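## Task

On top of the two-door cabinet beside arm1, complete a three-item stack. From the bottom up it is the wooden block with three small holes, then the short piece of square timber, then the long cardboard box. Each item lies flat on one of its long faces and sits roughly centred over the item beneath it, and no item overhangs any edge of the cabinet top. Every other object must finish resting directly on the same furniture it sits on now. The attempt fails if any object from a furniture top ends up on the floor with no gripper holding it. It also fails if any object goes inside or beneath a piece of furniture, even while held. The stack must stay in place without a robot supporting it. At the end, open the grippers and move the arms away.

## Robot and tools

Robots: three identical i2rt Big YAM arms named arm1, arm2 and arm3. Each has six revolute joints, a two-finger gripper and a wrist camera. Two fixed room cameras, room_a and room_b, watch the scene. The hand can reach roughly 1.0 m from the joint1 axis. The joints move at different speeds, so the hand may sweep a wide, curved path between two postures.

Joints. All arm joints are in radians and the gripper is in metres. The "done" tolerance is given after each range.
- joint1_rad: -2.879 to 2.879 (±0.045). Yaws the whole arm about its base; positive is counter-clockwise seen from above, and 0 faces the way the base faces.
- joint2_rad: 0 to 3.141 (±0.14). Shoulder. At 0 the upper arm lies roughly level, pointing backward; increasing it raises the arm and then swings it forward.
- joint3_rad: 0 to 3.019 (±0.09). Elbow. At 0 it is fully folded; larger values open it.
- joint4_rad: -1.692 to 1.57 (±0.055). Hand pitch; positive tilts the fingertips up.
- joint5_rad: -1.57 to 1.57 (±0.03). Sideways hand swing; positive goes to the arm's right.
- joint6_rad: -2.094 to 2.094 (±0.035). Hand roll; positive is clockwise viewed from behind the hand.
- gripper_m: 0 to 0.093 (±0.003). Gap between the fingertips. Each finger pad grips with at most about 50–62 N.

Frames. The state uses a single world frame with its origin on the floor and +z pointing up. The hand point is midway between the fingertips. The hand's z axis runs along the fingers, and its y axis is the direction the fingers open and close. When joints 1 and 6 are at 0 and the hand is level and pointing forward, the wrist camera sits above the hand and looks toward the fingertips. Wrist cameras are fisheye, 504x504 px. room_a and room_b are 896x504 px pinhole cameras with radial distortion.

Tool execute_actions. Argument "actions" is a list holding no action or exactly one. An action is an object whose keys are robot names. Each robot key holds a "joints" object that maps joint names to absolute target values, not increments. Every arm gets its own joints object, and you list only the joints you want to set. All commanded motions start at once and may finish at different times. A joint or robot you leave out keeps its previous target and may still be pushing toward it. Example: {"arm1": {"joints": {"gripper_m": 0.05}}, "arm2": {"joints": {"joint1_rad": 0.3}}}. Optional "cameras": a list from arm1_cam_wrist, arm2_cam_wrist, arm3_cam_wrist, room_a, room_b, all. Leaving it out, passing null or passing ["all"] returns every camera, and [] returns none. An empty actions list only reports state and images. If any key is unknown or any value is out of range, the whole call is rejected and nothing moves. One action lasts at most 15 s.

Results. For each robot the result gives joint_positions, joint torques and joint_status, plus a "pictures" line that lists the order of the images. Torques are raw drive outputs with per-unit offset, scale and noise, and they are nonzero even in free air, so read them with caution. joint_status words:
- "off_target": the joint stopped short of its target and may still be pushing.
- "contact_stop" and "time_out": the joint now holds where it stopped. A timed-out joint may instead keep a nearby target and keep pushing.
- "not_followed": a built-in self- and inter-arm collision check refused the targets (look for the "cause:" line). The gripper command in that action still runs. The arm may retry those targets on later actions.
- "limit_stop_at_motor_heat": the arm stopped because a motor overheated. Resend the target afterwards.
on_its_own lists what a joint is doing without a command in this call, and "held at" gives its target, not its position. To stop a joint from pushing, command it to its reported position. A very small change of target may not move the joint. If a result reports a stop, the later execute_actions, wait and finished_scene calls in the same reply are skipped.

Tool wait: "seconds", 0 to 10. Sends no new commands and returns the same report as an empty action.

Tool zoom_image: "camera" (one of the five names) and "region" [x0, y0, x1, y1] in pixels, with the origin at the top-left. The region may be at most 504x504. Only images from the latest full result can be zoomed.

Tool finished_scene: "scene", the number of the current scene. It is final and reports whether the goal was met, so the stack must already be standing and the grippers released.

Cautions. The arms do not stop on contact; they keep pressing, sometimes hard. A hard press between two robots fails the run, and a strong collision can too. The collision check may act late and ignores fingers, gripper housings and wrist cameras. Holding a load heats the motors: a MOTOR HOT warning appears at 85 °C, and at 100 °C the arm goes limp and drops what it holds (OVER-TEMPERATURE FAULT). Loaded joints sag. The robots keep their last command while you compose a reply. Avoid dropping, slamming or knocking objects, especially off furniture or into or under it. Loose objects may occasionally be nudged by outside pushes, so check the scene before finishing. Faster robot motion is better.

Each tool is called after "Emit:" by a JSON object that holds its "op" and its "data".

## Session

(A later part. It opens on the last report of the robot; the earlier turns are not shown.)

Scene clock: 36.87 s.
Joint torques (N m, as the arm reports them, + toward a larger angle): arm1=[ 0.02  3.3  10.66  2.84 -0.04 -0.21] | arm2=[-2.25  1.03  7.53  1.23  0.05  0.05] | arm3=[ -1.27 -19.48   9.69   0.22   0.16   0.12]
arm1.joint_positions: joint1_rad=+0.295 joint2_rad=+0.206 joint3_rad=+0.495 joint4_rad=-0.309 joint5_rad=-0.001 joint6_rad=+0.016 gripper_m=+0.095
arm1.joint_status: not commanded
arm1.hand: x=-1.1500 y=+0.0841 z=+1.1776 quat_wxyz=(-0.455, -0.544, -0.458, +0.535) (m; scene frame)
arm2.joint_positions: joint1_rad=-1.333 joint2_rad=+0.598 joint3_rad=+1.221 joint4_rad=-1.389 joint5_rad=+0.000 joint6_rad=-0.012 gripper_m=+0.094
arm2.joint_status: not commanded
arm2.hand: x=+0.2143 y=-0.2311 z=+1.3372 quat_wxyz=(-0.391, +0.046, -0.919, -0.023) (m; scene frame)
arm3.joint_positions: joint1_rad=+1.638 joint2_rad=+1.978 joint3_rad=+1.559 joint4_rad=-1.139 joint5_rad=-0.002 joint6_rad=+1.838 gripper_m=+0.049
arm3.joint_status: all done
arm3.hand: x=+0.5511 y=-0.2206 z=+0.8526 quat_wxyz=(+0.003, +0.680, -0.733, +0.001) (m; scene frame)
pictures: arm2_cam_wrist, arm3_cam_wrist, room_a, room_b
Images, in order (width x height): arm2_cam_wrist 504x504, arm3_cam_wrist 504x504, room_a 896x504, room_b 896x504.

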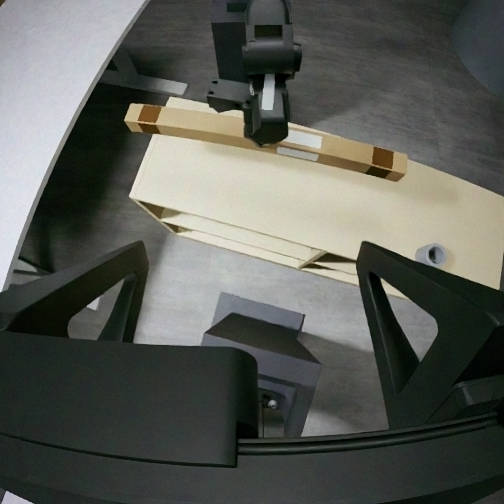

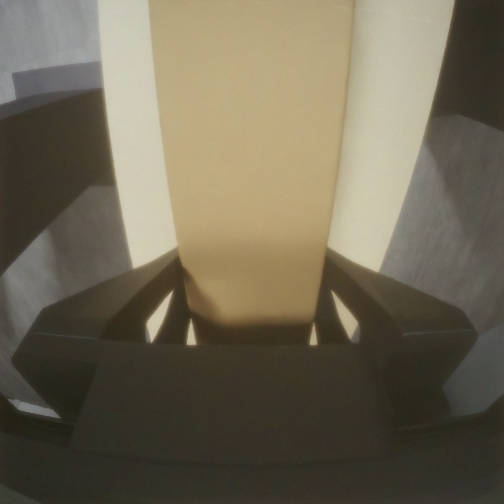

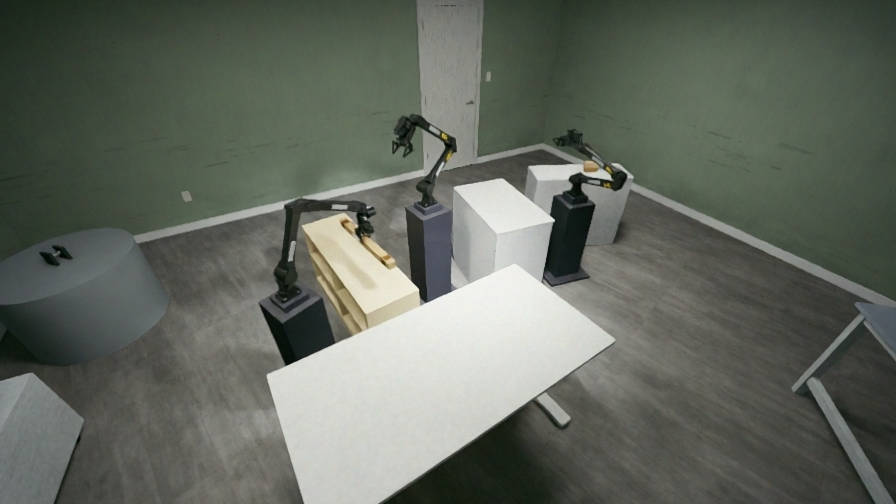

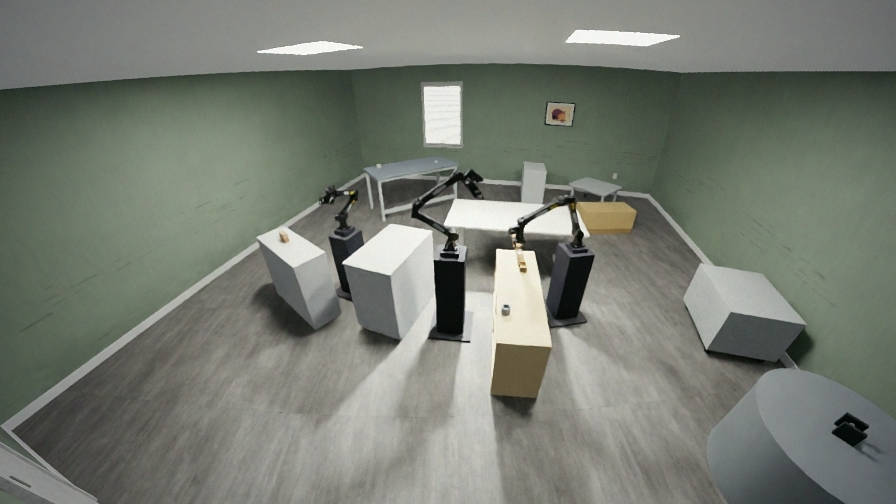

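Emit:
{"op": "execute_actions", "data": {"actions": [{"arm3":{"joints":{"joint2_rad":2.205,"joint3_rad":1.478,"joint4_rad":-0.81}}}], "cameras": ["arm2_cam_wrist","arm3_cam_wrist","room_a"]}}

Scene clock: 38.93 s.
Joint torques (N m, as the arm reports them, + toward a larger angle): arm1=[ 0.03  3.31 10.67  2.84 -0.04 -0.22] | arm2=[-2.62  1.09  7.43  1.24  0.03  0.05] | arm3=[ -1.29 -20.46   8.83   0.7    0.15   0.12]
arm1.joint_positions: joint1_rad=+0.295 joint2_rad=+0.206 joint3_rad=+0.495 joint4_rad=-0.309 joint5_rad=-0.001 joint6_rad=+0.016 gripper_m=+0.095
arm1.joint_status: not commanded
arm1.hand: x=-1.1500 y=+0.0841 z=+1.1776 quat_wxyz=(-0.455, -0.544, -0.458, +0.535) (m; scene frame)
arm2.joint_positions: joint1_rad=-1.333 joint2_rad=+0.598 joint3_rad=+1.221 joint4_rad=-1.389 joint5_rad=+0.000 joint6_rad=-0.012 gripper_m=+0.094
arm2.joint_status: not commanded
arm2.hand: x=+0.2143 y=-0.2311 z=+1.3372 quat_wxyz=(-0.391, +0.046, -0.919, -0.023) (m; scene frame)
arm3.joint_positions: joint1_rad=+1.638 joint2_rad=+2.221 joint3_rad=+1.460 joint4_rad=-0.827 joint5_rad=-0.002 joint6_rad=+1.839 gripper_m=+0.049
arm3.joint_status: all done
arm3.hand: x=+0.5612 y=-0.2191 z=+0.6844 quat_wxyz=(-0.010, +0.679, -0.734, +0.009) (m; scene frame)
pictures: arm2_cam_wrist, arm3_cam_wrist, room_a
Images, in order (width x height): arm2_cam_wrist 504x504, arm3_cam_wrist 504x504, room_a 896x504.

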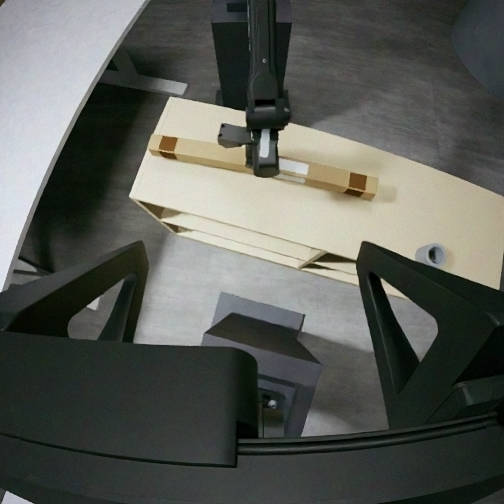

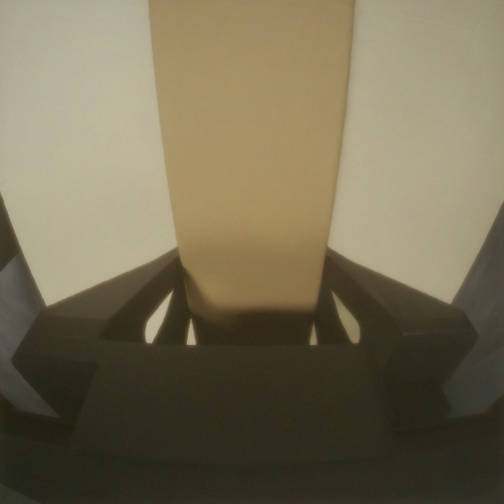

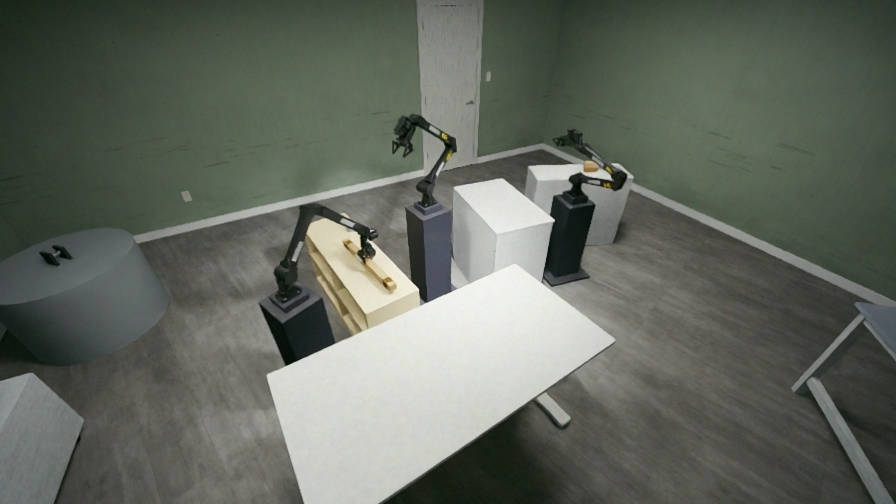

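Emit:
{"op": "execute_actions", "data": {"actions": [{"arm3":{"joints":{"joint2_rad":2.28,"joint4_rad":-0.765}}}], "cameras": ["arm2_cam_wrist","arm3_cam_wrist","room_a"]}}

Scene clock: 40.20 s.
Joint torques (N m, as the arm reports them, + toward a larger angle): arm1=[ 0.01  3.28 10.66  2.84 -0.04 -0.21] | arm2=[-2.8   1.17  7.5   1.2   0.03  0.04] | arm3=[ -1.26 -18.63   8.44   0.75   0.16   0.12]
arm1.joint_positions: joint1_rad=+0.295 joint2_rad=+0.206 joint3_rad=+0.495 joint4_rad=-0.309 joint5_rad=-0.001 joint6_rad=+0.016 gripper_m=+0.095
arm1.joint_status: not commanded
arm1.hand: x=-1.1500 y=+0.0841 z=+1.1776 quat_wxyz=(-0.455, -0.544, -0.458, +0.535) (m; scene frame)
arm2.joint_positions: joint1_rad=-1.333 joint2_rad=+0.598 joint3_rad=+1.221 joint4_rad=-1.389 joint5_rad=+0.000 joint6_rad=-0.012 gripper_m=+0.094
arm2.joint_status: not commanded
arm2.hand: x=+0.2143 y=-0.2311 z=+1.3372 quat_wxyz=(-0.391, +0.046, -0.919, -0.023) (m; scene frame)
arm3.joint_positions: joint1_rad=+1.638 joint2_rad=+2.260 joint3_rad=+1.460 joint4_rad=-0.782 joint5_rad=-0.002 joint6_rad=+1.839 gripper_m=+0.049
arm3.joint_status: all done
arm3.hand: x=+0.5607 y=-0.2192 z=+0.6622 quat_wxyz=(-0.008, +0.679, -0.734, +0.007) (m; scene frame)
pictures: arm2_cam_wrist, arm3_cam_wrist, room_a
Images, in order (width x height): arm2_cam_wrist 504x504, arm3_cam_wrist 504x504, room_a 896x504.

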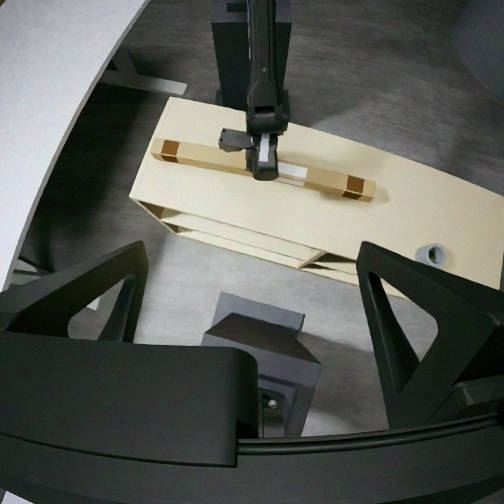

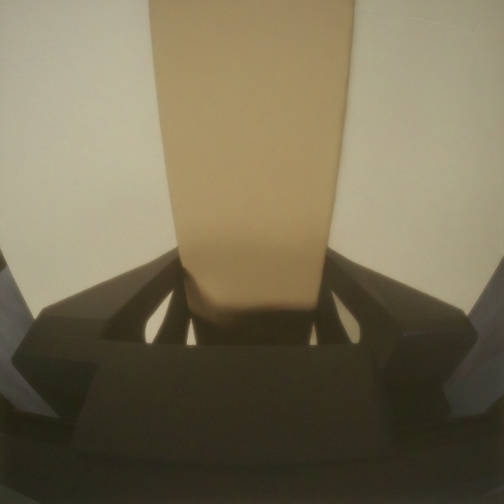

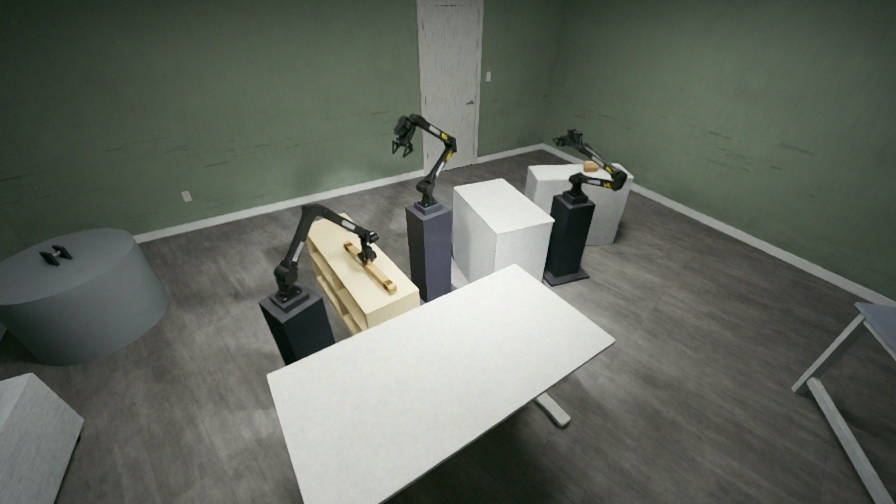

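Emit:
{"op": "zoom_image", "data": {"camera": "room_a", "region": [320, 220, 420, 310]}}

Region (320, 220, 420, 310) of room_a's 896x504 image, scaled by 5.040, with more detail than that image has; it fills the top 454 rows of this view, and the rest is white.

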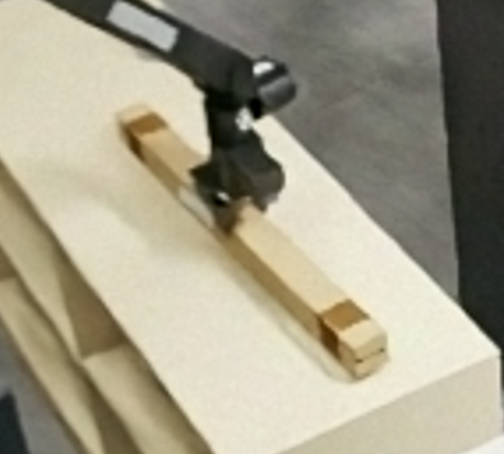

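Emit:
{"op": "execute_actions", "data": {"actions": [{"arm3":{"joints":{"joint2_rad":2.31,"joint4_rad":-0.75}}}], "cameras": []}}

Emit:
{"op": "execute_actions", "data": {"actions": [{"arm3":{"joints":{"gripper_m":0.093}}}], "cameras": ["arm2_cam_wrist","arm3_cam_wrist"]}}

Scene clock: 41.40 s.
Joint torques (N m, as the arm reports them, + toward a larger angle): arm1=[ 0.02  3.3  10.66  2.83 -0.04 -0.22] | arm2=[-2.23  0.98  7.49  1.18  0.06  0.06] | arm3=[ -1.28 -18.44   8.32   0.66   0.16   0.12]
arm1.joint_positions: joint1_rad=+0.295 joint2_rad=+0.206 joint3_rad=+0.495 joint4_rad=-0.309 joint5_rad=-0.001 joint6_rad=+0.016 gripper_m=+0.095
arm1.joint_status: not commanded
arm1.hand: x=-1.1500 y=+0.0841 z=+1.1776 quat_wxyz=(-0.455, -0.544, -0.458, +0.535) (m; scene frame)
arm2.joint_positions: joint1_rad=-1.333 joint2_rad=+0.598 joint3_rad=+1.221 joint4_rad=-1.389 joint5_rad=+0.000 joint6_rad=-0.012 gripper_m=+0.094
arm2.joint_status: not commanded
arm2.hand: x=+0.2143 y=-0.2311 z=+1.3372 quat_wxyz=(-0.391, +0.046, -0.919, -0.023) (m; scene frame)
arm3.joint_positions: joint1_rad=+1.638 joint2_rad=+2.287 joint3_rad=+1.460 joint4_rad=-0.767 joint5_rad=-0.002 joint6_rad=+1.839 gripper_m=+0.049
arm3.joint_status: all done
arm3.hand: x=+0.5643 y=-0.2186 z=+0.6476 quat_wxyz=(-0.012, +0.679, -0.734, +0.010) (m; scene frame)
pictures: none
No camera images: the call's "cameras" was empty. Leave "cameras" out to get every camera's image.

Scene clock: 42.03 s.
Joint torques (N m, as the arm reports them, + toward a larger angle): arm1=[ 0.05  3.3  10.65  2.84 -0.04 -0.21] | arm2=[-2.17  1.35  7.53  1.19  0.01  0.05] | arm3=[ -1.23 -18.     8.29   0.69   0.16   0.11]
arm1.joint_positions: joint1_rad=+0.295 joint2_rad=+0.206 joint3_rad=+0.495 joint4_rad=-0.309 joint5_rad=-0.001 joint6_rad=+0.016 gripper_m=+0.095
arm1.joint_status: not commanded
arm1.hand: x=-1.1500 y=+0.0841 z=+1.1776 quat_wxyz=(-0.455, -0.544, -0.458, +0.535) (m; scene frame)
arm2.joint_positions: joint1_rad=-1.333 joint2_rad=+0.598 joint3_rad=+1.221 joint4_rad=-1.389 joint5_rad=+0.000 joint6_rad=-0.012 gripper_m=+0.094
arm2.joint_status: not commanded
arm2.hand: x=+0.2143 y=-0.2311 z=+1.3372 quat_wxyz=(-0.391, +0.046, -0.919, -0.023) (m; scene frame)
arm3.joint_positions: joint1_rad=+1.638 joint2_rad=+2.287 joint3_rad=+1.460 joint4_rad=-0.767 joint5_rad=-0.002 joint6_rad=+1.840 gripper_m=+0.093
arm3.joint_status: all done
arm3.hand: x=+0.5643 y=-0.2186 z=+0.6476 quat_wxyz=(-0.012, +0.679, -0.734, +0.010) (m; scene frame)
pictures: arm2_cam_wrist, arm3_cam_wrist
Images, in order (width x height): arm2_cam_wrist 504x504, arm3_cam_wrist 504x504.

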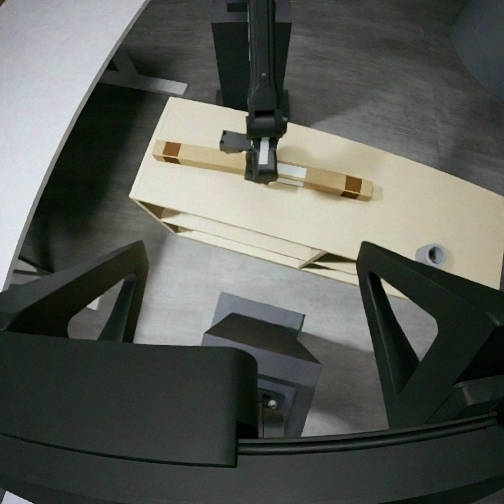

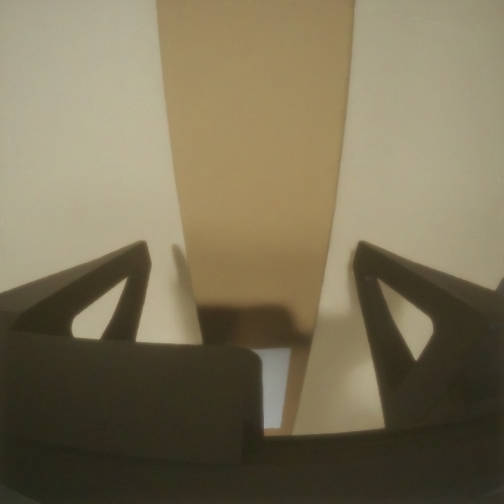

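Emit:
{"op": "execute_actions", "data": {"actions": [{"arm3":{"joints":{"joint2_rad":1.85,"joint3_rad":1.55,"joint4_rad":-1.27}},"arm2":{"joints":{"joint1_rad":-1.385,"joint6_rad":-1.44}},"arm1":{"joints":{"joint1_rad":1.0,"joint6_rad":1.4}}}], "cameras": ["room_a","room_b"]}}

Scene clock: 45.83 s.
Joint torques (N m, as the arm reports them, + toward a larger angle): arm1=[ 0.03  3.24 10.69  2.85 -0.03 -0.04] | arm2=[-2.26  0.92  7.43  1.22 -0.01 -0.12] | arm3=[ -1.33 -16.09  10.1   -0.58   0.15   0.11]
arm1.joint_positions: joint1_rad=+0.995 joint2_rad=+0.206 joint3_rad=+0.495 joint4_rad=-0.309 joint5_rad=-0.001 joint6_rad=+1.383 gripper_m=+0.095
arm1.joint_status: all done
arm1.hand: x=-0.9632 y=+0.1183 z=+1.1751 quat_wxyz=(-0.690, -0.667, -0.256, -0.116) (m; scene frame)
arm2.joint_positions: joint1_rad=-1.378 joint2_rad=+0.598 joint3_rad=+1.221 joint4_rad=-1.389 joint5_rad=+0.000 joint6_rad=-1.425 gripper_m=+0.094
arm2.joint_status: all done
arm2.hand: x=+0.2150 y=-0.2414 z=+1.3370 quat_wxyz=(-0.306, +0.617, -0.683, +0.243) (m; scene frame)
arm3.joint_positions: joint1_rad=+1.638 joint2_rad=+1.831 joint3_rad=+1.545 joint4_rad=-1.253 joint5_rad=-0.002 joint6_rad=+1.840 gripper_m=+0.093
arm3.joint_status: all done
arm3.hand: x=+0.5769 y=-0.2154 z=+0.9285 quat_wxyz=(+0.011, +0.679, -0.734, -0.004) (m; scene frame)
pictures: room_a, room_b
Images, in order (width x height): room_a 896x504, room_b 896x504.

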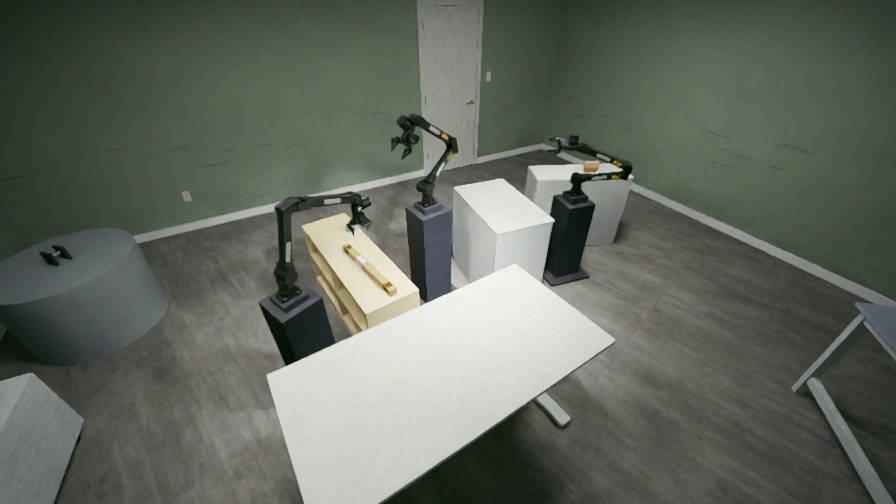

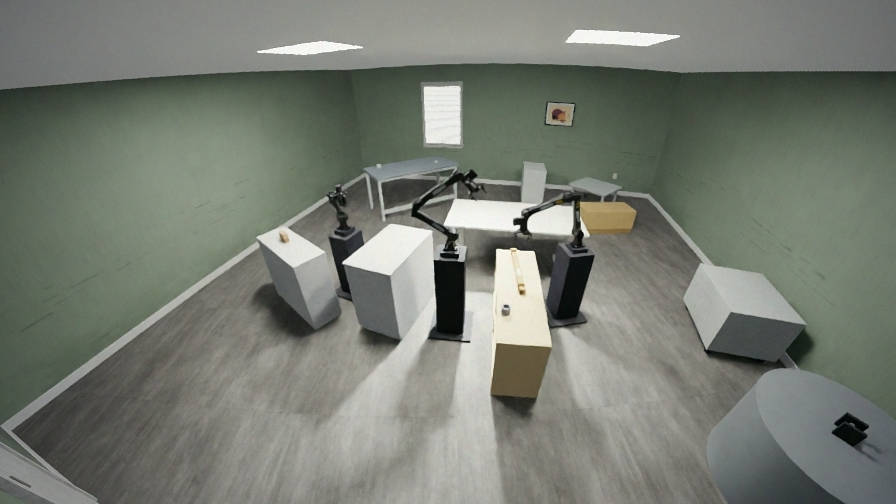

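Emit:
{"op": "execute_actions", "data": {"actions": [{"arm3":{"joints":{"joint1_rad":-0.2,"joint2_rad":1.0,"joint3_rad":1.2,"joint4_rad":-1.2,"joint6_rad":0}},"arm2":{"joints":{"joint2_rad":2.175,"joint3_rad":1.51,"joint4_rad":-0.875}},"arm1":{"joints":{"joint1_rad":1.2,"joint2_rad":0.9,"joint3_rad":1.0,"joint4_rad":-1.3}}}], "cameras": ["arm2_cam_wrist","arm1_cam_wrist","room_a"]}}

Scene clock: 48.83 s.
Joint torques (N m, as the arm reports them, + toward a larger angle): arm1=[-0.14 -3.44 14.77  0.86  0.07  0.02] | arm2=[ -2.13 -18.77   6.14   0.62  -0.07  -0.16] | arm3=[-1.   -4.23 10.81  1.63 -0.03 -0.15]
arm1.joint_positions: joint1_rad=+1.196 joint2_rad=+0.907 joint3_rad=+0.943 joint4_rad=-1.293 joint5_rad=-0.001 joint6_rad=+1.385 gripper_m=+0.095
arm1.joint_status: all done
arm1.hand: x=-0.9047 y=+0.1337 z=+1.0467 quat_wxyz=(-0.150, -0.885, -0.439, -0.036) (m; scene frame)
arm2.joint_positions: joint1_rad=-1.378 joint2_rad=+2.161 joint3_rad=+1.509 joint4_rad=-0.880 joint5_rad=+0.000 joint6_rad=-1.427 gripper_m=+0.094
arm2.joint_status: all done
arm2.hand: x=+0.5812 y=-0.2158 z=+0.8142 quat_wxyz=(-0.019, +0.673, -0.740, +0.006) (m; scene frame)
arm3.joint_positions: joint1_rad=-0.197 joint2_rad=+0.990 joint3_rad=+1.202 joint4_rad=-1.209 joint5_rad=+0.001 joint6_rad=+0.012 gripper_m=+0.093
arm3.joint_status: all done
arm3.hand: x=+1.1515 y=+0.2680 z=+1.1663 quat_wxyz=(-0.210, +0.650, -0.706, -0.190) (m; scene frame)
pictures: arm1_cam_wrist, arm2_cam_wrist, room_a
Images, in order (width x height): arm1_cam_wrist 504x504, arm2_cam_wrist 504x504, room_a 896x504.

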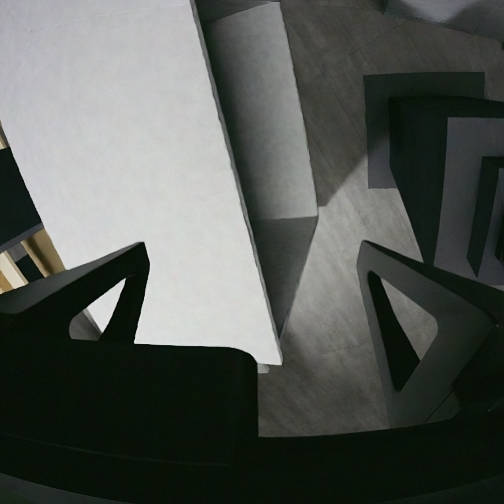

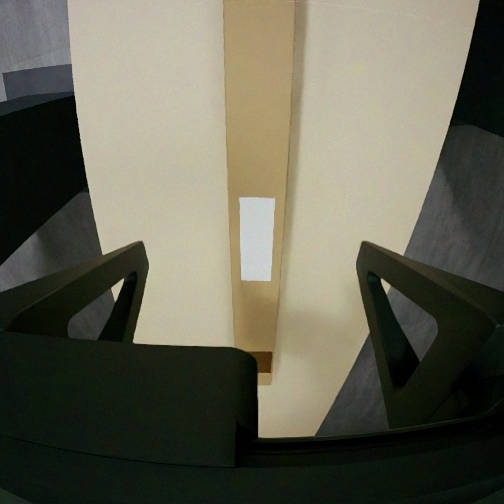

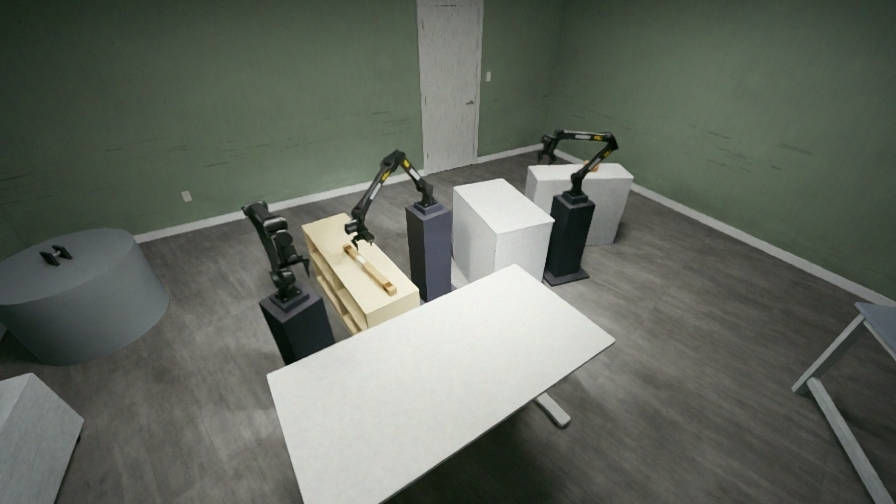

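Emit:
{"op": "execute_actions", "data": {"actions": [{"arm2":{"joints":{"joint2_rad":2.405,"joint3_rad":1.62,"joint4_rad":-0.768}},"arm1":{"joints":{"joint1_rad":1.45}}}], "cameras": ["arm2_cam_wrist","room_a"]}}

Scene clock: 53.37 s.
Joint torques (N m, as the arm reports them, + toward a larger angle): arm1=[-0.19 -3.49 14.76  0.86  0.07  0.02] | arm2=[ -2.3  -22.18   6.55   0.53  -0.09  -0.16] | arm3=[-1.04 -4.2  10.83  1.63 -0.03 -0.16]
arm1.joint_positions: joint1_rad=+1.447 joint2_rad=+0.907 joint3_rad=+0.943 joint4_rad=-1.293 joint5_rad=-0.001 joint6_rad=+1.385 gripper_m=+0.095
arm1.joint_status: all done
arm1.hand: x=-0.8556 y=+0.1905 z=+1.0458 quat_wxyz=(-0.143, -0.823, -0.547, -0.055) (m; scene frame)
arm2.joint_positions: joint1_rad=-1.378 joint2_rad=+2.414 joint3_rad=+1.596 joint4_rad=-0.774 joint5_rad=+0.000 joint6_rad=-1.427 gripper_m=+0.094
arm2.joint_status: all done
arm2.hand: x=+0.5846 y=-0.2138 z=+0.6916 quat_wxyz=(+0.004, +0.673, -0.740, -0.013) (m; scene frame)
arm3.joint_positions: joint1_rad=-0.197 joint2_rad=+0.990 joint3_rad=+1.202 joint4_rad=-1.209 joint5_rad=+0.001 joint6_rad=+0.012 gripper_m=+0.093
arm3.joint_status: not commanded
arm3.hand: x=+1.1515 y=+0.2680 z=+1.1663 quat_wxyz=(-0.210, +0.650, -0.705, -0.190) (m; scene frame)
pictures: arm2_cam_wrist, room_a
Images, in order (width x height): arm2_cam_wrist 504x504, room_a 896x504.

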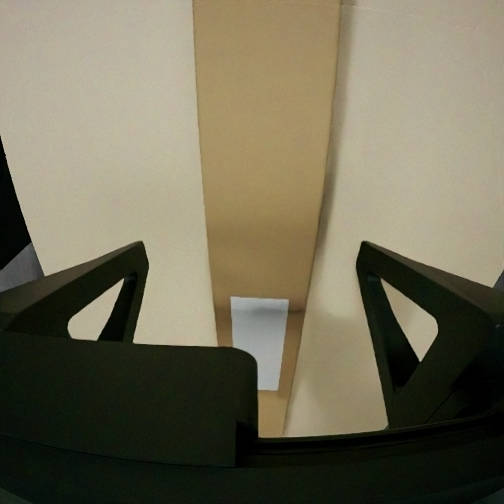

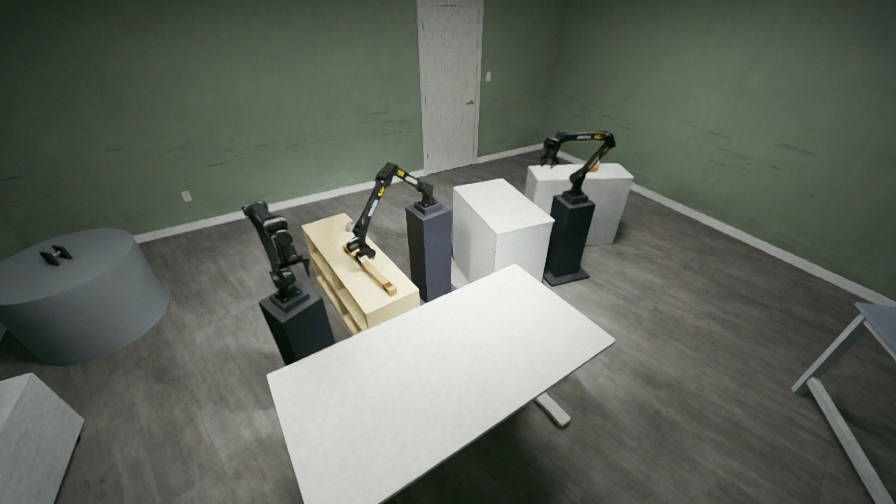

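Emit:
{"op": "execute_actions", "data": {"actions": [{"arm2":{"joints":{"joint2_rad":2.535,"joint3_rad":1.66,"joint4_rad":-0.695}}}], "cameras": ["arm2_cam_wrist","room_a"]}}

Scene clock: 54.90 s.
Joint torques (N m, as the arm reports them, + toward a larger angle): arm1=[-0.21 -3.48 14.77  0.85  0.07  0.02] | arm2=[ -1.69 -20.06   6.07   0.46  -0.09  -0.17] | arm3=[-1.01 -4.21 10.84  1.62 -0.03 -0.16]
arm1.joint_positions: joint1_rad=+1.447 joint2_rad=+0.907 joint3_rad=+0.943 joint4_rad=-1.293 joint5_rad=-0.001 joint6_rad=+1.385 gripper_m=+0.095
arm1.joint_status: not commanded
arm1.hand: x=-0.8556 y=+0.1905 z=+1.0458 quat_wxyz=(-0.143, -0.823, -0.547, -0.055) (m; scene frame)
arm2.joint_positions: joint1_rad=-1.378 joint2_rad=+2.522 joint3_rad=+1.639 joint4_rad=-0.701 joint5_rad=+0.001 joint6_rad=-1.428 gripper_m=+0.094
arm2.joint_status: all done
arm2.hand: x=+0.5880 y=-0.2133 z=+0.6392 quat_wxyz=(+0.001, +0.673, -0.739, -0.010) (m; scene frame)
arm3.joint_positions: joint1_rad=-0.197 joint2_rad=+0.990 joint3_rad=+1.202 joint4_rad=-1.209 joint5_rad=+0.001 joint6_rad=+0.012 gripper_m=+0.093
arm3.joint_status: not commanded
arm3.hand: x=+1.1515 y=+0.2680 z=+1.1663 quat_wxyz=(-0.210, +0.650, -0.705, -0.190) (m; scene frame)
pictures: arm2_cam_wrist, room_a
Images, in order (width x height): arm2_cam_wrist 504x504, room_a 896x504.

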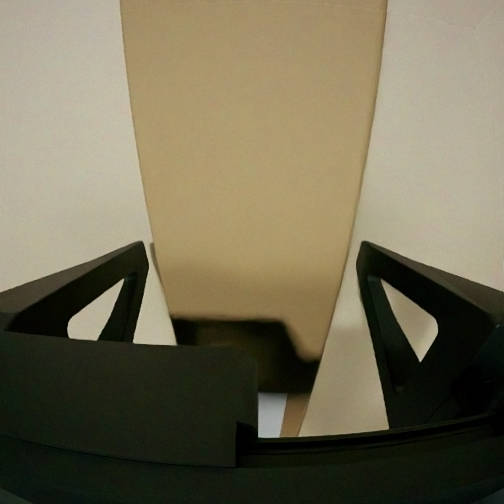

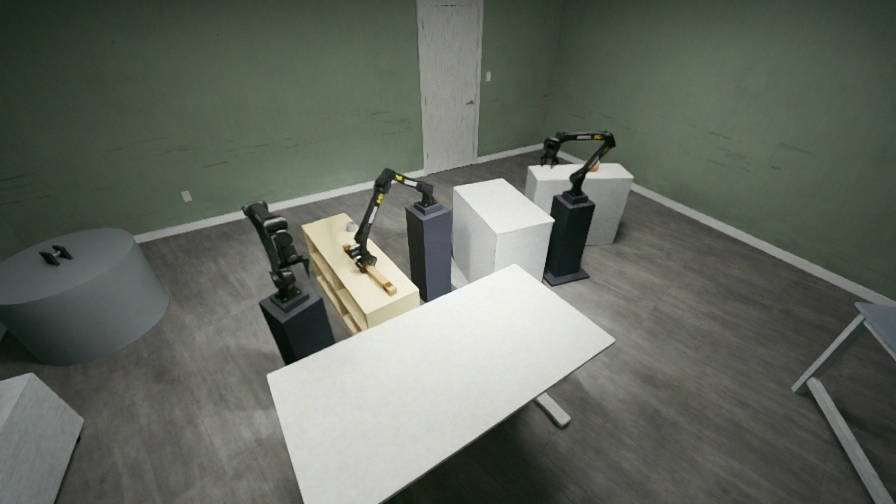

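Emit:
{"op": "execute_actions", "data": {"actions": [{"arm2":{"joints":{"joint2_rad":2.475,"joint4_rad":-0.735}}}], "cameras": []}}

Emit:
{"op": "execute_actions", "data": {"actions": [{"arm2":{"joints":{"gripper_m":0.03}}}], "cameras": ["arm2_cam_wrist"]}}

Scene clock: 56.30 s.
Joint torques (N m, as the arm reports them, + toward a larger angle): arm1=[-0.2  -3.48 14.77  0.86  0.07  0.02] | arm2=[ -2.25 -22.83   6.21  -0.3   -0.11  -0.17] | arm3=[-1.02 -4.24 10.83  1.61 -0.02 -0.15]
arm1.joint_positions: joint1_rad=+1.447 joint2_rad=+0.907 joint3_rad=+0.943 joint4_rad=-1.293 joint5_rad=-0.001 joint6_rad=+1.385 gripper_m=+0.095
arm1.joint_status: not commanded
arm1.hand: x=-0.8556 y=+0.1905 z=+1.0458 quat_wxyz=(-0.143, -0.823, -0.547, -0.055) (m; scene frame)
arm2.joint_positions: joint1_rad=-1.378 joint2_rad=+2.492 joint3_rad=+1.639 joint4_rad=-0.724 joint5_rad=+0.001 joint6_rad=-1.428 gripper_m=+0.094
arm2.joint_status: all done
arm2.hand: x=+0.5932 y=-0.2133 z=+0.6566 quat_wxyz=(-0.002, +0.673, -0.739, -0.007) (m; scene frame)
arm3.joint_positions: joint1_rad=-0.197 joint2_rad=+0.990 joint3_rad=+1.202 joint4_rad=-1.209 joint5_rad=+0.001 joint6_rad=+0.012 gripper_m=+0.093
arm3.joint_status: not commanded
arm3.hand: x=+1.1515 y=+0.2680 z=+1.1663 quat_wxyz=(-0.210, +0.650, -0.705, -0.190) (m; scene frame)
pictures: none
No camera images: the call's "cameras" was empty. Leave "cameras" out to get every camera's image.

Scene clock: 56.93 s.
Joint torques (N m, as the arm reports them, + toward a larger angle): arm1=[-0.2  -3.49 14.76  0.86  0.07  0.02] | arm2=[ -2.24 -22.85   6.2   -0.26  -0.09  -0.17] | arm3=[-1.03 -4.26 10.84  1.63 -0.03 -0.15]
arm1.joint_positions: joint1_rad=+1.447 joint2_rad=+0.907 joint3_rad=+0.943 joint4_rad=-1.293 joint5_rad=-0.001 joint6_rad=+1.385 gripper_m=+0.095
arm1.joint_status: not commanded
arm1.hand: x=-0.8556 y=+0.1905 z=+1.0458 quat_wxyz=(-0.143, -0.823, -0.547, -0.055) (m; scene frame)
arm2.joint_positions: joint1_rad=-1.378 joint2_rad=+2.492 joint3_rad=+1.639 joint4_rad=-0.725 joint5_rad=+0.001 joint6_rad=-1.429 gripper_m=+0.049
arm2.joint_status: gripper_m off_target (ended at +0.049, target +0.030)
arm2.hand: x=+0.5929 y=-0.2133 z=+0.6566 quat_wxyz=(-0.001, +0.673, -0.739, -0.008) (m; scene frame)
arm3.joint_positions: joint1_rad=-0.197 joint2_rad=+0.990 joint3_rad=+1.202 joint4_rad=-1.209 joint5_rad=+0.001 joint6_rad=+0.012 gripper_m=+0.093
arm3.joint_status: not commanded
arm3.hand: x=+1.1515 y=+0.2680 z=+1.1663 quat_wxyz=(-0.210, +0.650, -0.705, -0.190) (m; scene frame)
pictures: arm2_cam_wrist
Images, in order (width x height): arm2_cam_wrist 504x504.

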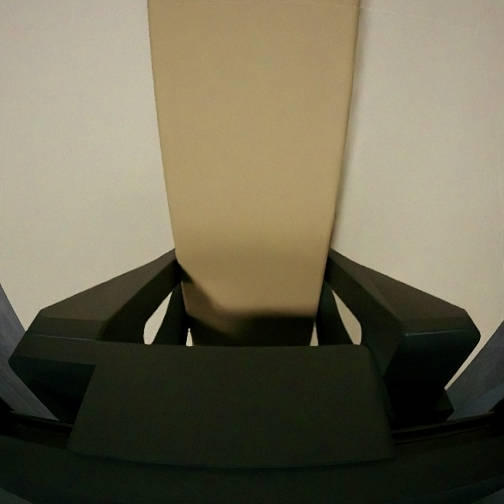

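Emit:
{"op": "execute_actions", "data": {"actions": [{"arm2":{"joints":{"joint2_rad":1.93,"joint3_rad":1.755,"joint4_rad":-1.38}}}], "cameras": ["room_a","arm1_cam_wrist"]}}

Scene clock: 59.37 s.
Joint torques (N m, as the arm reports them, + toward a larger angle): arm1=[-0.18 -3.48 14.77  0.86  0.07  0.02] | arm2=[ -2.16 -18.25   8.45  -0.31  -0.11  -0.15] | arm3=[-1.03 -4.21 10.85  1.63 -0.03 -0.15]
arm1.joint_positions: joint1_rad=+1.447 joint2_rad=+0.907 joint3_rad=+0.943 joint4_rad=-1.293 joint5_rad=-0.001 joint6_rad=+1.385 gripper_m=+0.095
arm1.joint_status: not commanded
arm1.hand: x=-0.8556 y=+0.1905 z=+1.0458 quat_wxyz=(-0.143, -0.823, -0.547, -0.055) (m; scene frame)
arm2.joint_positions: joint1_rad=-1.378 joint2_rad=+1.923 joint3_rad=+1.742 joint4_rad=-1.369 joint5_rad=+0.001 joint6_rad=-1.429 gripper_m=+0.049
arm2.joint_status: all done
arm2.hand: x=+0.5766 y=-0.2195 z=+1.0323 quat_wxyz=(-0.012, +0.673, -0.739, +0.001) (m; scene frame)
arm3.joint_positions: joint1_rad=-0.197 joint2_rad=+0.990 joint3_rad=+1.202 joint4_rad=-1.209 joint5_rad=+0.001 joint6_rad=+0.012 gripper_m=+0.093
arm3.joint_status: not commanded
arm3.hand: x=+1.1515 y=+0.2680 z=+1.1663 quat_wxyz=(-0.210, +0.650, -0.705, -0.190) (m; scene frame)
pictures: arm1_cam_wrist, room_a
Images, in order (width x height): arm1_cam_wrist 504x504, room_a 896x504.

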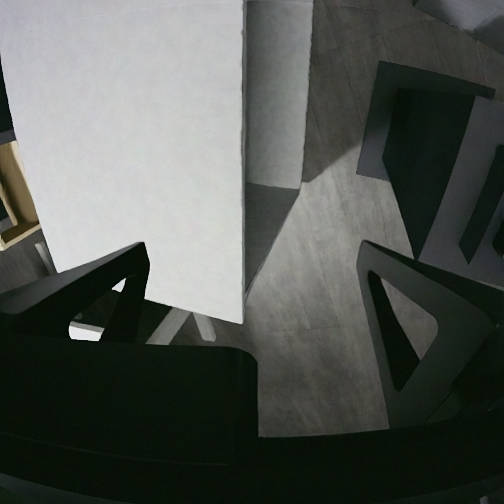

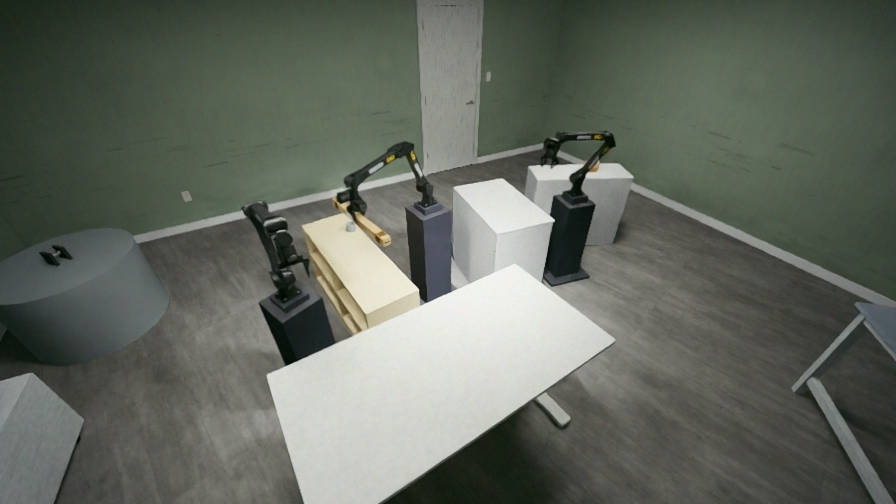

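Emit:
{"op": "execute_actions", "data": {"actions": [{"arm2":{"joints":{"joint1_rad":1.275,"joint2_rad":2.12,"joint3_rad":1.645,"joint4_rad":-1.08,"joint6_rad":-1.63}}}], "cameras": ["room_a","room_b","arm1_cam_wrist","arm2_cam_wrist"]}}

Scene clock: 63.50 s.
Joint torques (N m, as the arm reports them, + toward a larger angle): arm1=[-0.19 -3.49 14.76  0.85  0.07  0.02] | arm2=[ -2.21 -22.56   6.49   0.08   0.04  -0.16] | arm3=[-1.02 -4.22 10.83  1.64 -0.03 -0.16]
arm1.joint_positions: joint1_rad=+1.447 joint2_rad=+0.907 joint3_rad=+0.943 joint4_rad=-1.293 joint5_rad=-0.001 joint6_rad=+1.385 gripper_m=+0.095
arm1.joint_status: not commanded
arm1.hand: x=-0.8556 y=+0.1905 z=+1.0458 quat_wxyz=(-0.143, -0.823, -0.547, -0.055) (m; scene frame)
arm2.joint_positions: joint1_rad=+1.280 joint2_rad=+2.148 joint3_rad=+1.646 joint4_rad=-1.078 joint5_rad=-0.002 joint6_rad=-1.617 gripper_m=+0.049
arm2.joint_status: all done
arm2.hand: x=-0.5805 y=+0.0145 z=+0.8710 quat_wxyz=(-0.002, +0.830, +0.557, +0.005) (m; scene frame)
arm3.joint_positions: joint1_rad=-0.197 joint2_rad=+0.990 joint3_rad=+1.202 joint4_rad=-1.209 joint5_rad=+0.001 joint6_rad=+0.012 gripper_m=+0.093
arm3.joint_status: not commanded
arm3.hand: x=+1.1515 y=+0.2680 z=+1.1663 quat_wxyz=(-0.210, +0.650, -0.705, -0.190) (m; scene frame)
pictures: arm1_cam_wrist, arm2_cam_wrist, room_a, room_b
Images, in order (width x height): arm1_cam_wrist 504x504, arm2_cam_wrist 504x504, room_a 896x504, room_b 896x504.

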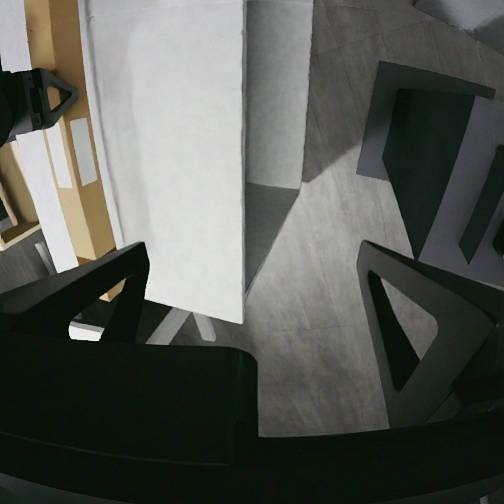

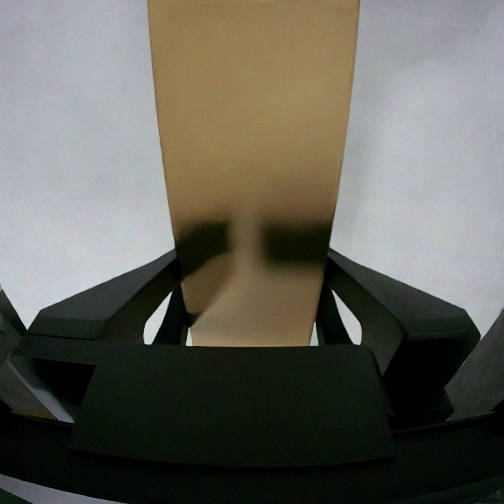

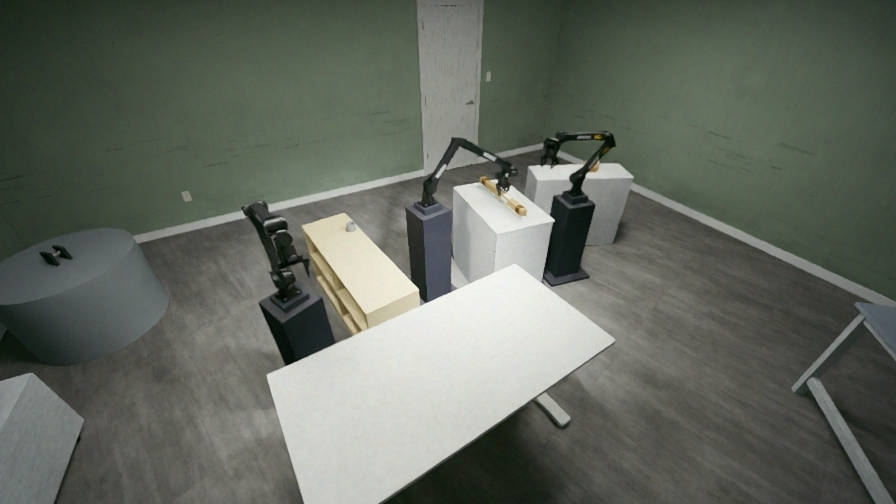

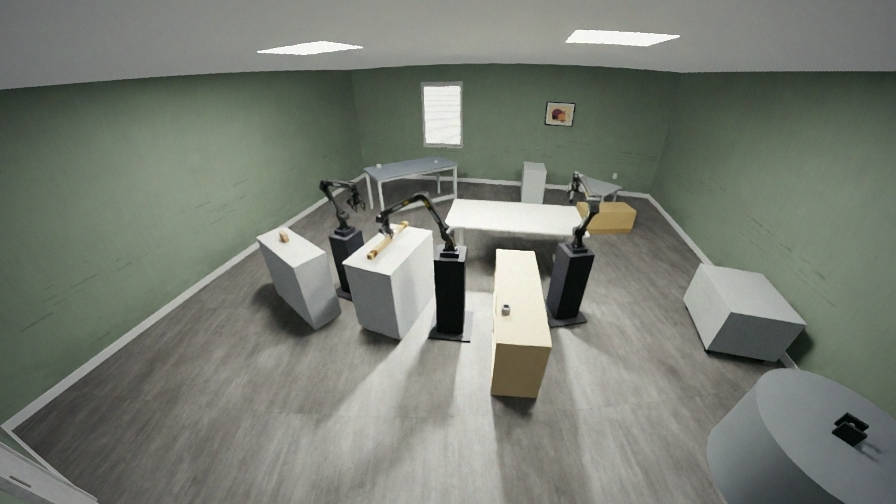

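Emit:
{"op": "zoom_image", "data": {"camera": "room_a", "region": [440, 130, 580, 240]}}

Emit:
{"op": "zoom_image", "data": {"camera": "room_b", "region": [330, 180, 460, 290]}}

Region (440, 130, 580, 240) of room_a's 896x504 image, scaled by 3.600, with more detail than that image has; it fills the top 396 rows of this view, and the rest is white.

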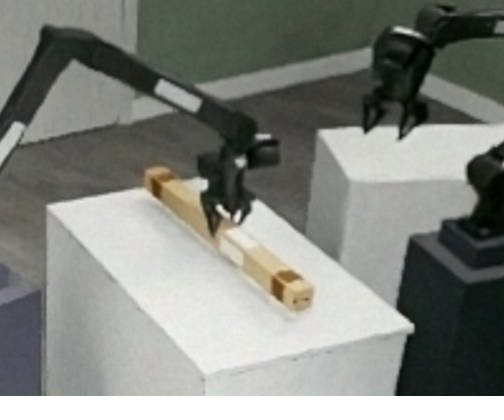

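Region (330, 180, 460, 290) of room_b's 896x504 image, scaled by 3.877, with more detail than that image has; it fills the top 426 rows of this view, and the rest is white.

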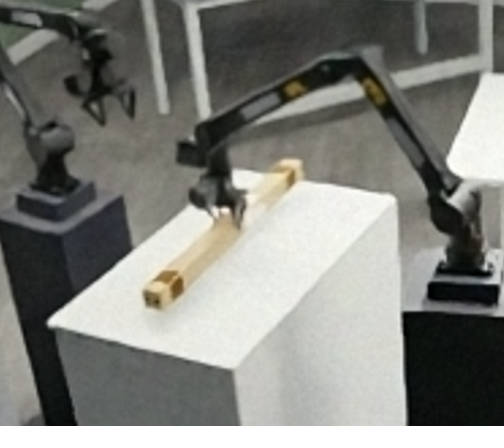

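Emit:
{"op": "execute_actions", "data": {"actions": [{"arm2":{"joints":{"joint2_rad":2.225,"joint4_rad":-1.01}}}], "cameras": ["room_a","room_b","arm2_cam_wrist"]}}

Emit:
{"op": "zoom_image", "data": {"camera": "room_b", "region": [340, 200, 430, 280]}}

Scene clock: 65.33 s.
Joint torques (N m, as the arm reports them, + toward a larger angle): arm1=[-0.18 -3.51 14.77  0.85  0.07  0.02] | arm2=[ -2.81 -20.63   6.31   0.67   0.1   -0.13] | arm3=[-1.01 -4.29 10.84  1.64 -0.03 -0.15]
arm1.joint_positions: joint1_rad=+1.447 joint2_rad=+0.907 joint3_rad=+0.943 joint4_rad=-1.293 joint5_rad=-0.001 joint6_rad=+1.385 gripper_m=+0.095
arm1.joint_status: not commanded
arm1.hand: x=-0.8556 y=+0.1905 z=+1.0458 quat_wxyz=(-0.143, -0.823, -0.547, -0.055) (m; scene frame)
arm2.joint_positions: joint1_rad=+1.280 joint2_rad=+2.217 joint3_rad=+1.646 joint4_rad=-1.020 joint5_rad=-0.003 joint6_rad=-1.620 gripper_m=+0.049
arm2.joint_status: all done
arm2.hand: x=-0.5828 y=+0.0159 z=+0.8294 quat_wxyz=(+0.003, +0.829, +0.559, +0.007) (m; scene frame)
arm3.joint_positions: joint1_rad=-0.197 joint2_rad=+0.990 joint3_rad=+1.202 joint4_rad=-1.209 joint5_rad=+0.001 joint6_rad=+0.012 gripper_m=+0.093
arm3.joint_status: not commanded
arm3.hand: x=+1.1515 y=+0.2680 z=+1.1663 quat_wxyz=(-0.210, +0.650, -0.705, -0.190) (m; scene frame)
pictures: arm2_cam_wrist, room_a, room_b
Images, in order (width x height): arm2_cam_wrist 504x504, room_a 896x504, room_b 896x504.

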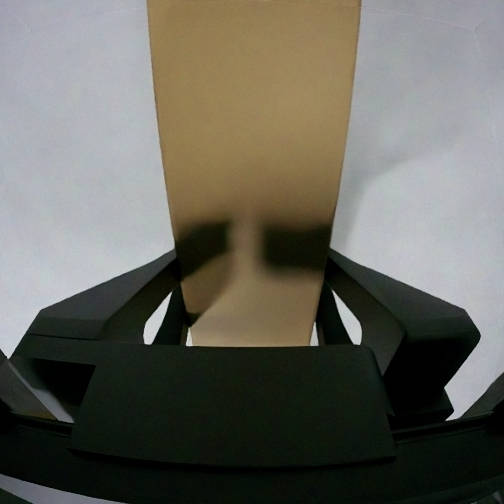

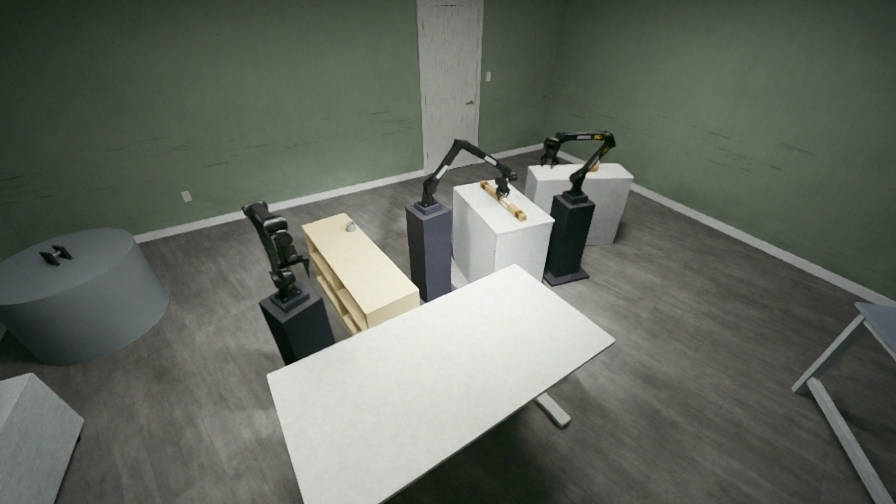

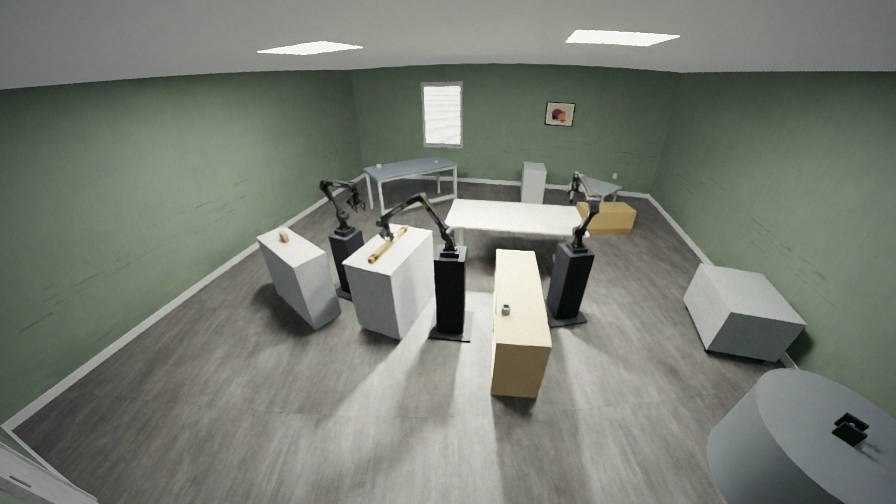

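Region (340, 200, 430, 280) of room_b's 896x504 image, scaled by 5.600, with more detail than that image has.

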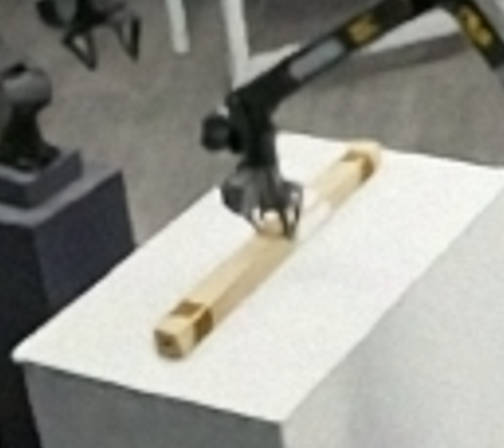

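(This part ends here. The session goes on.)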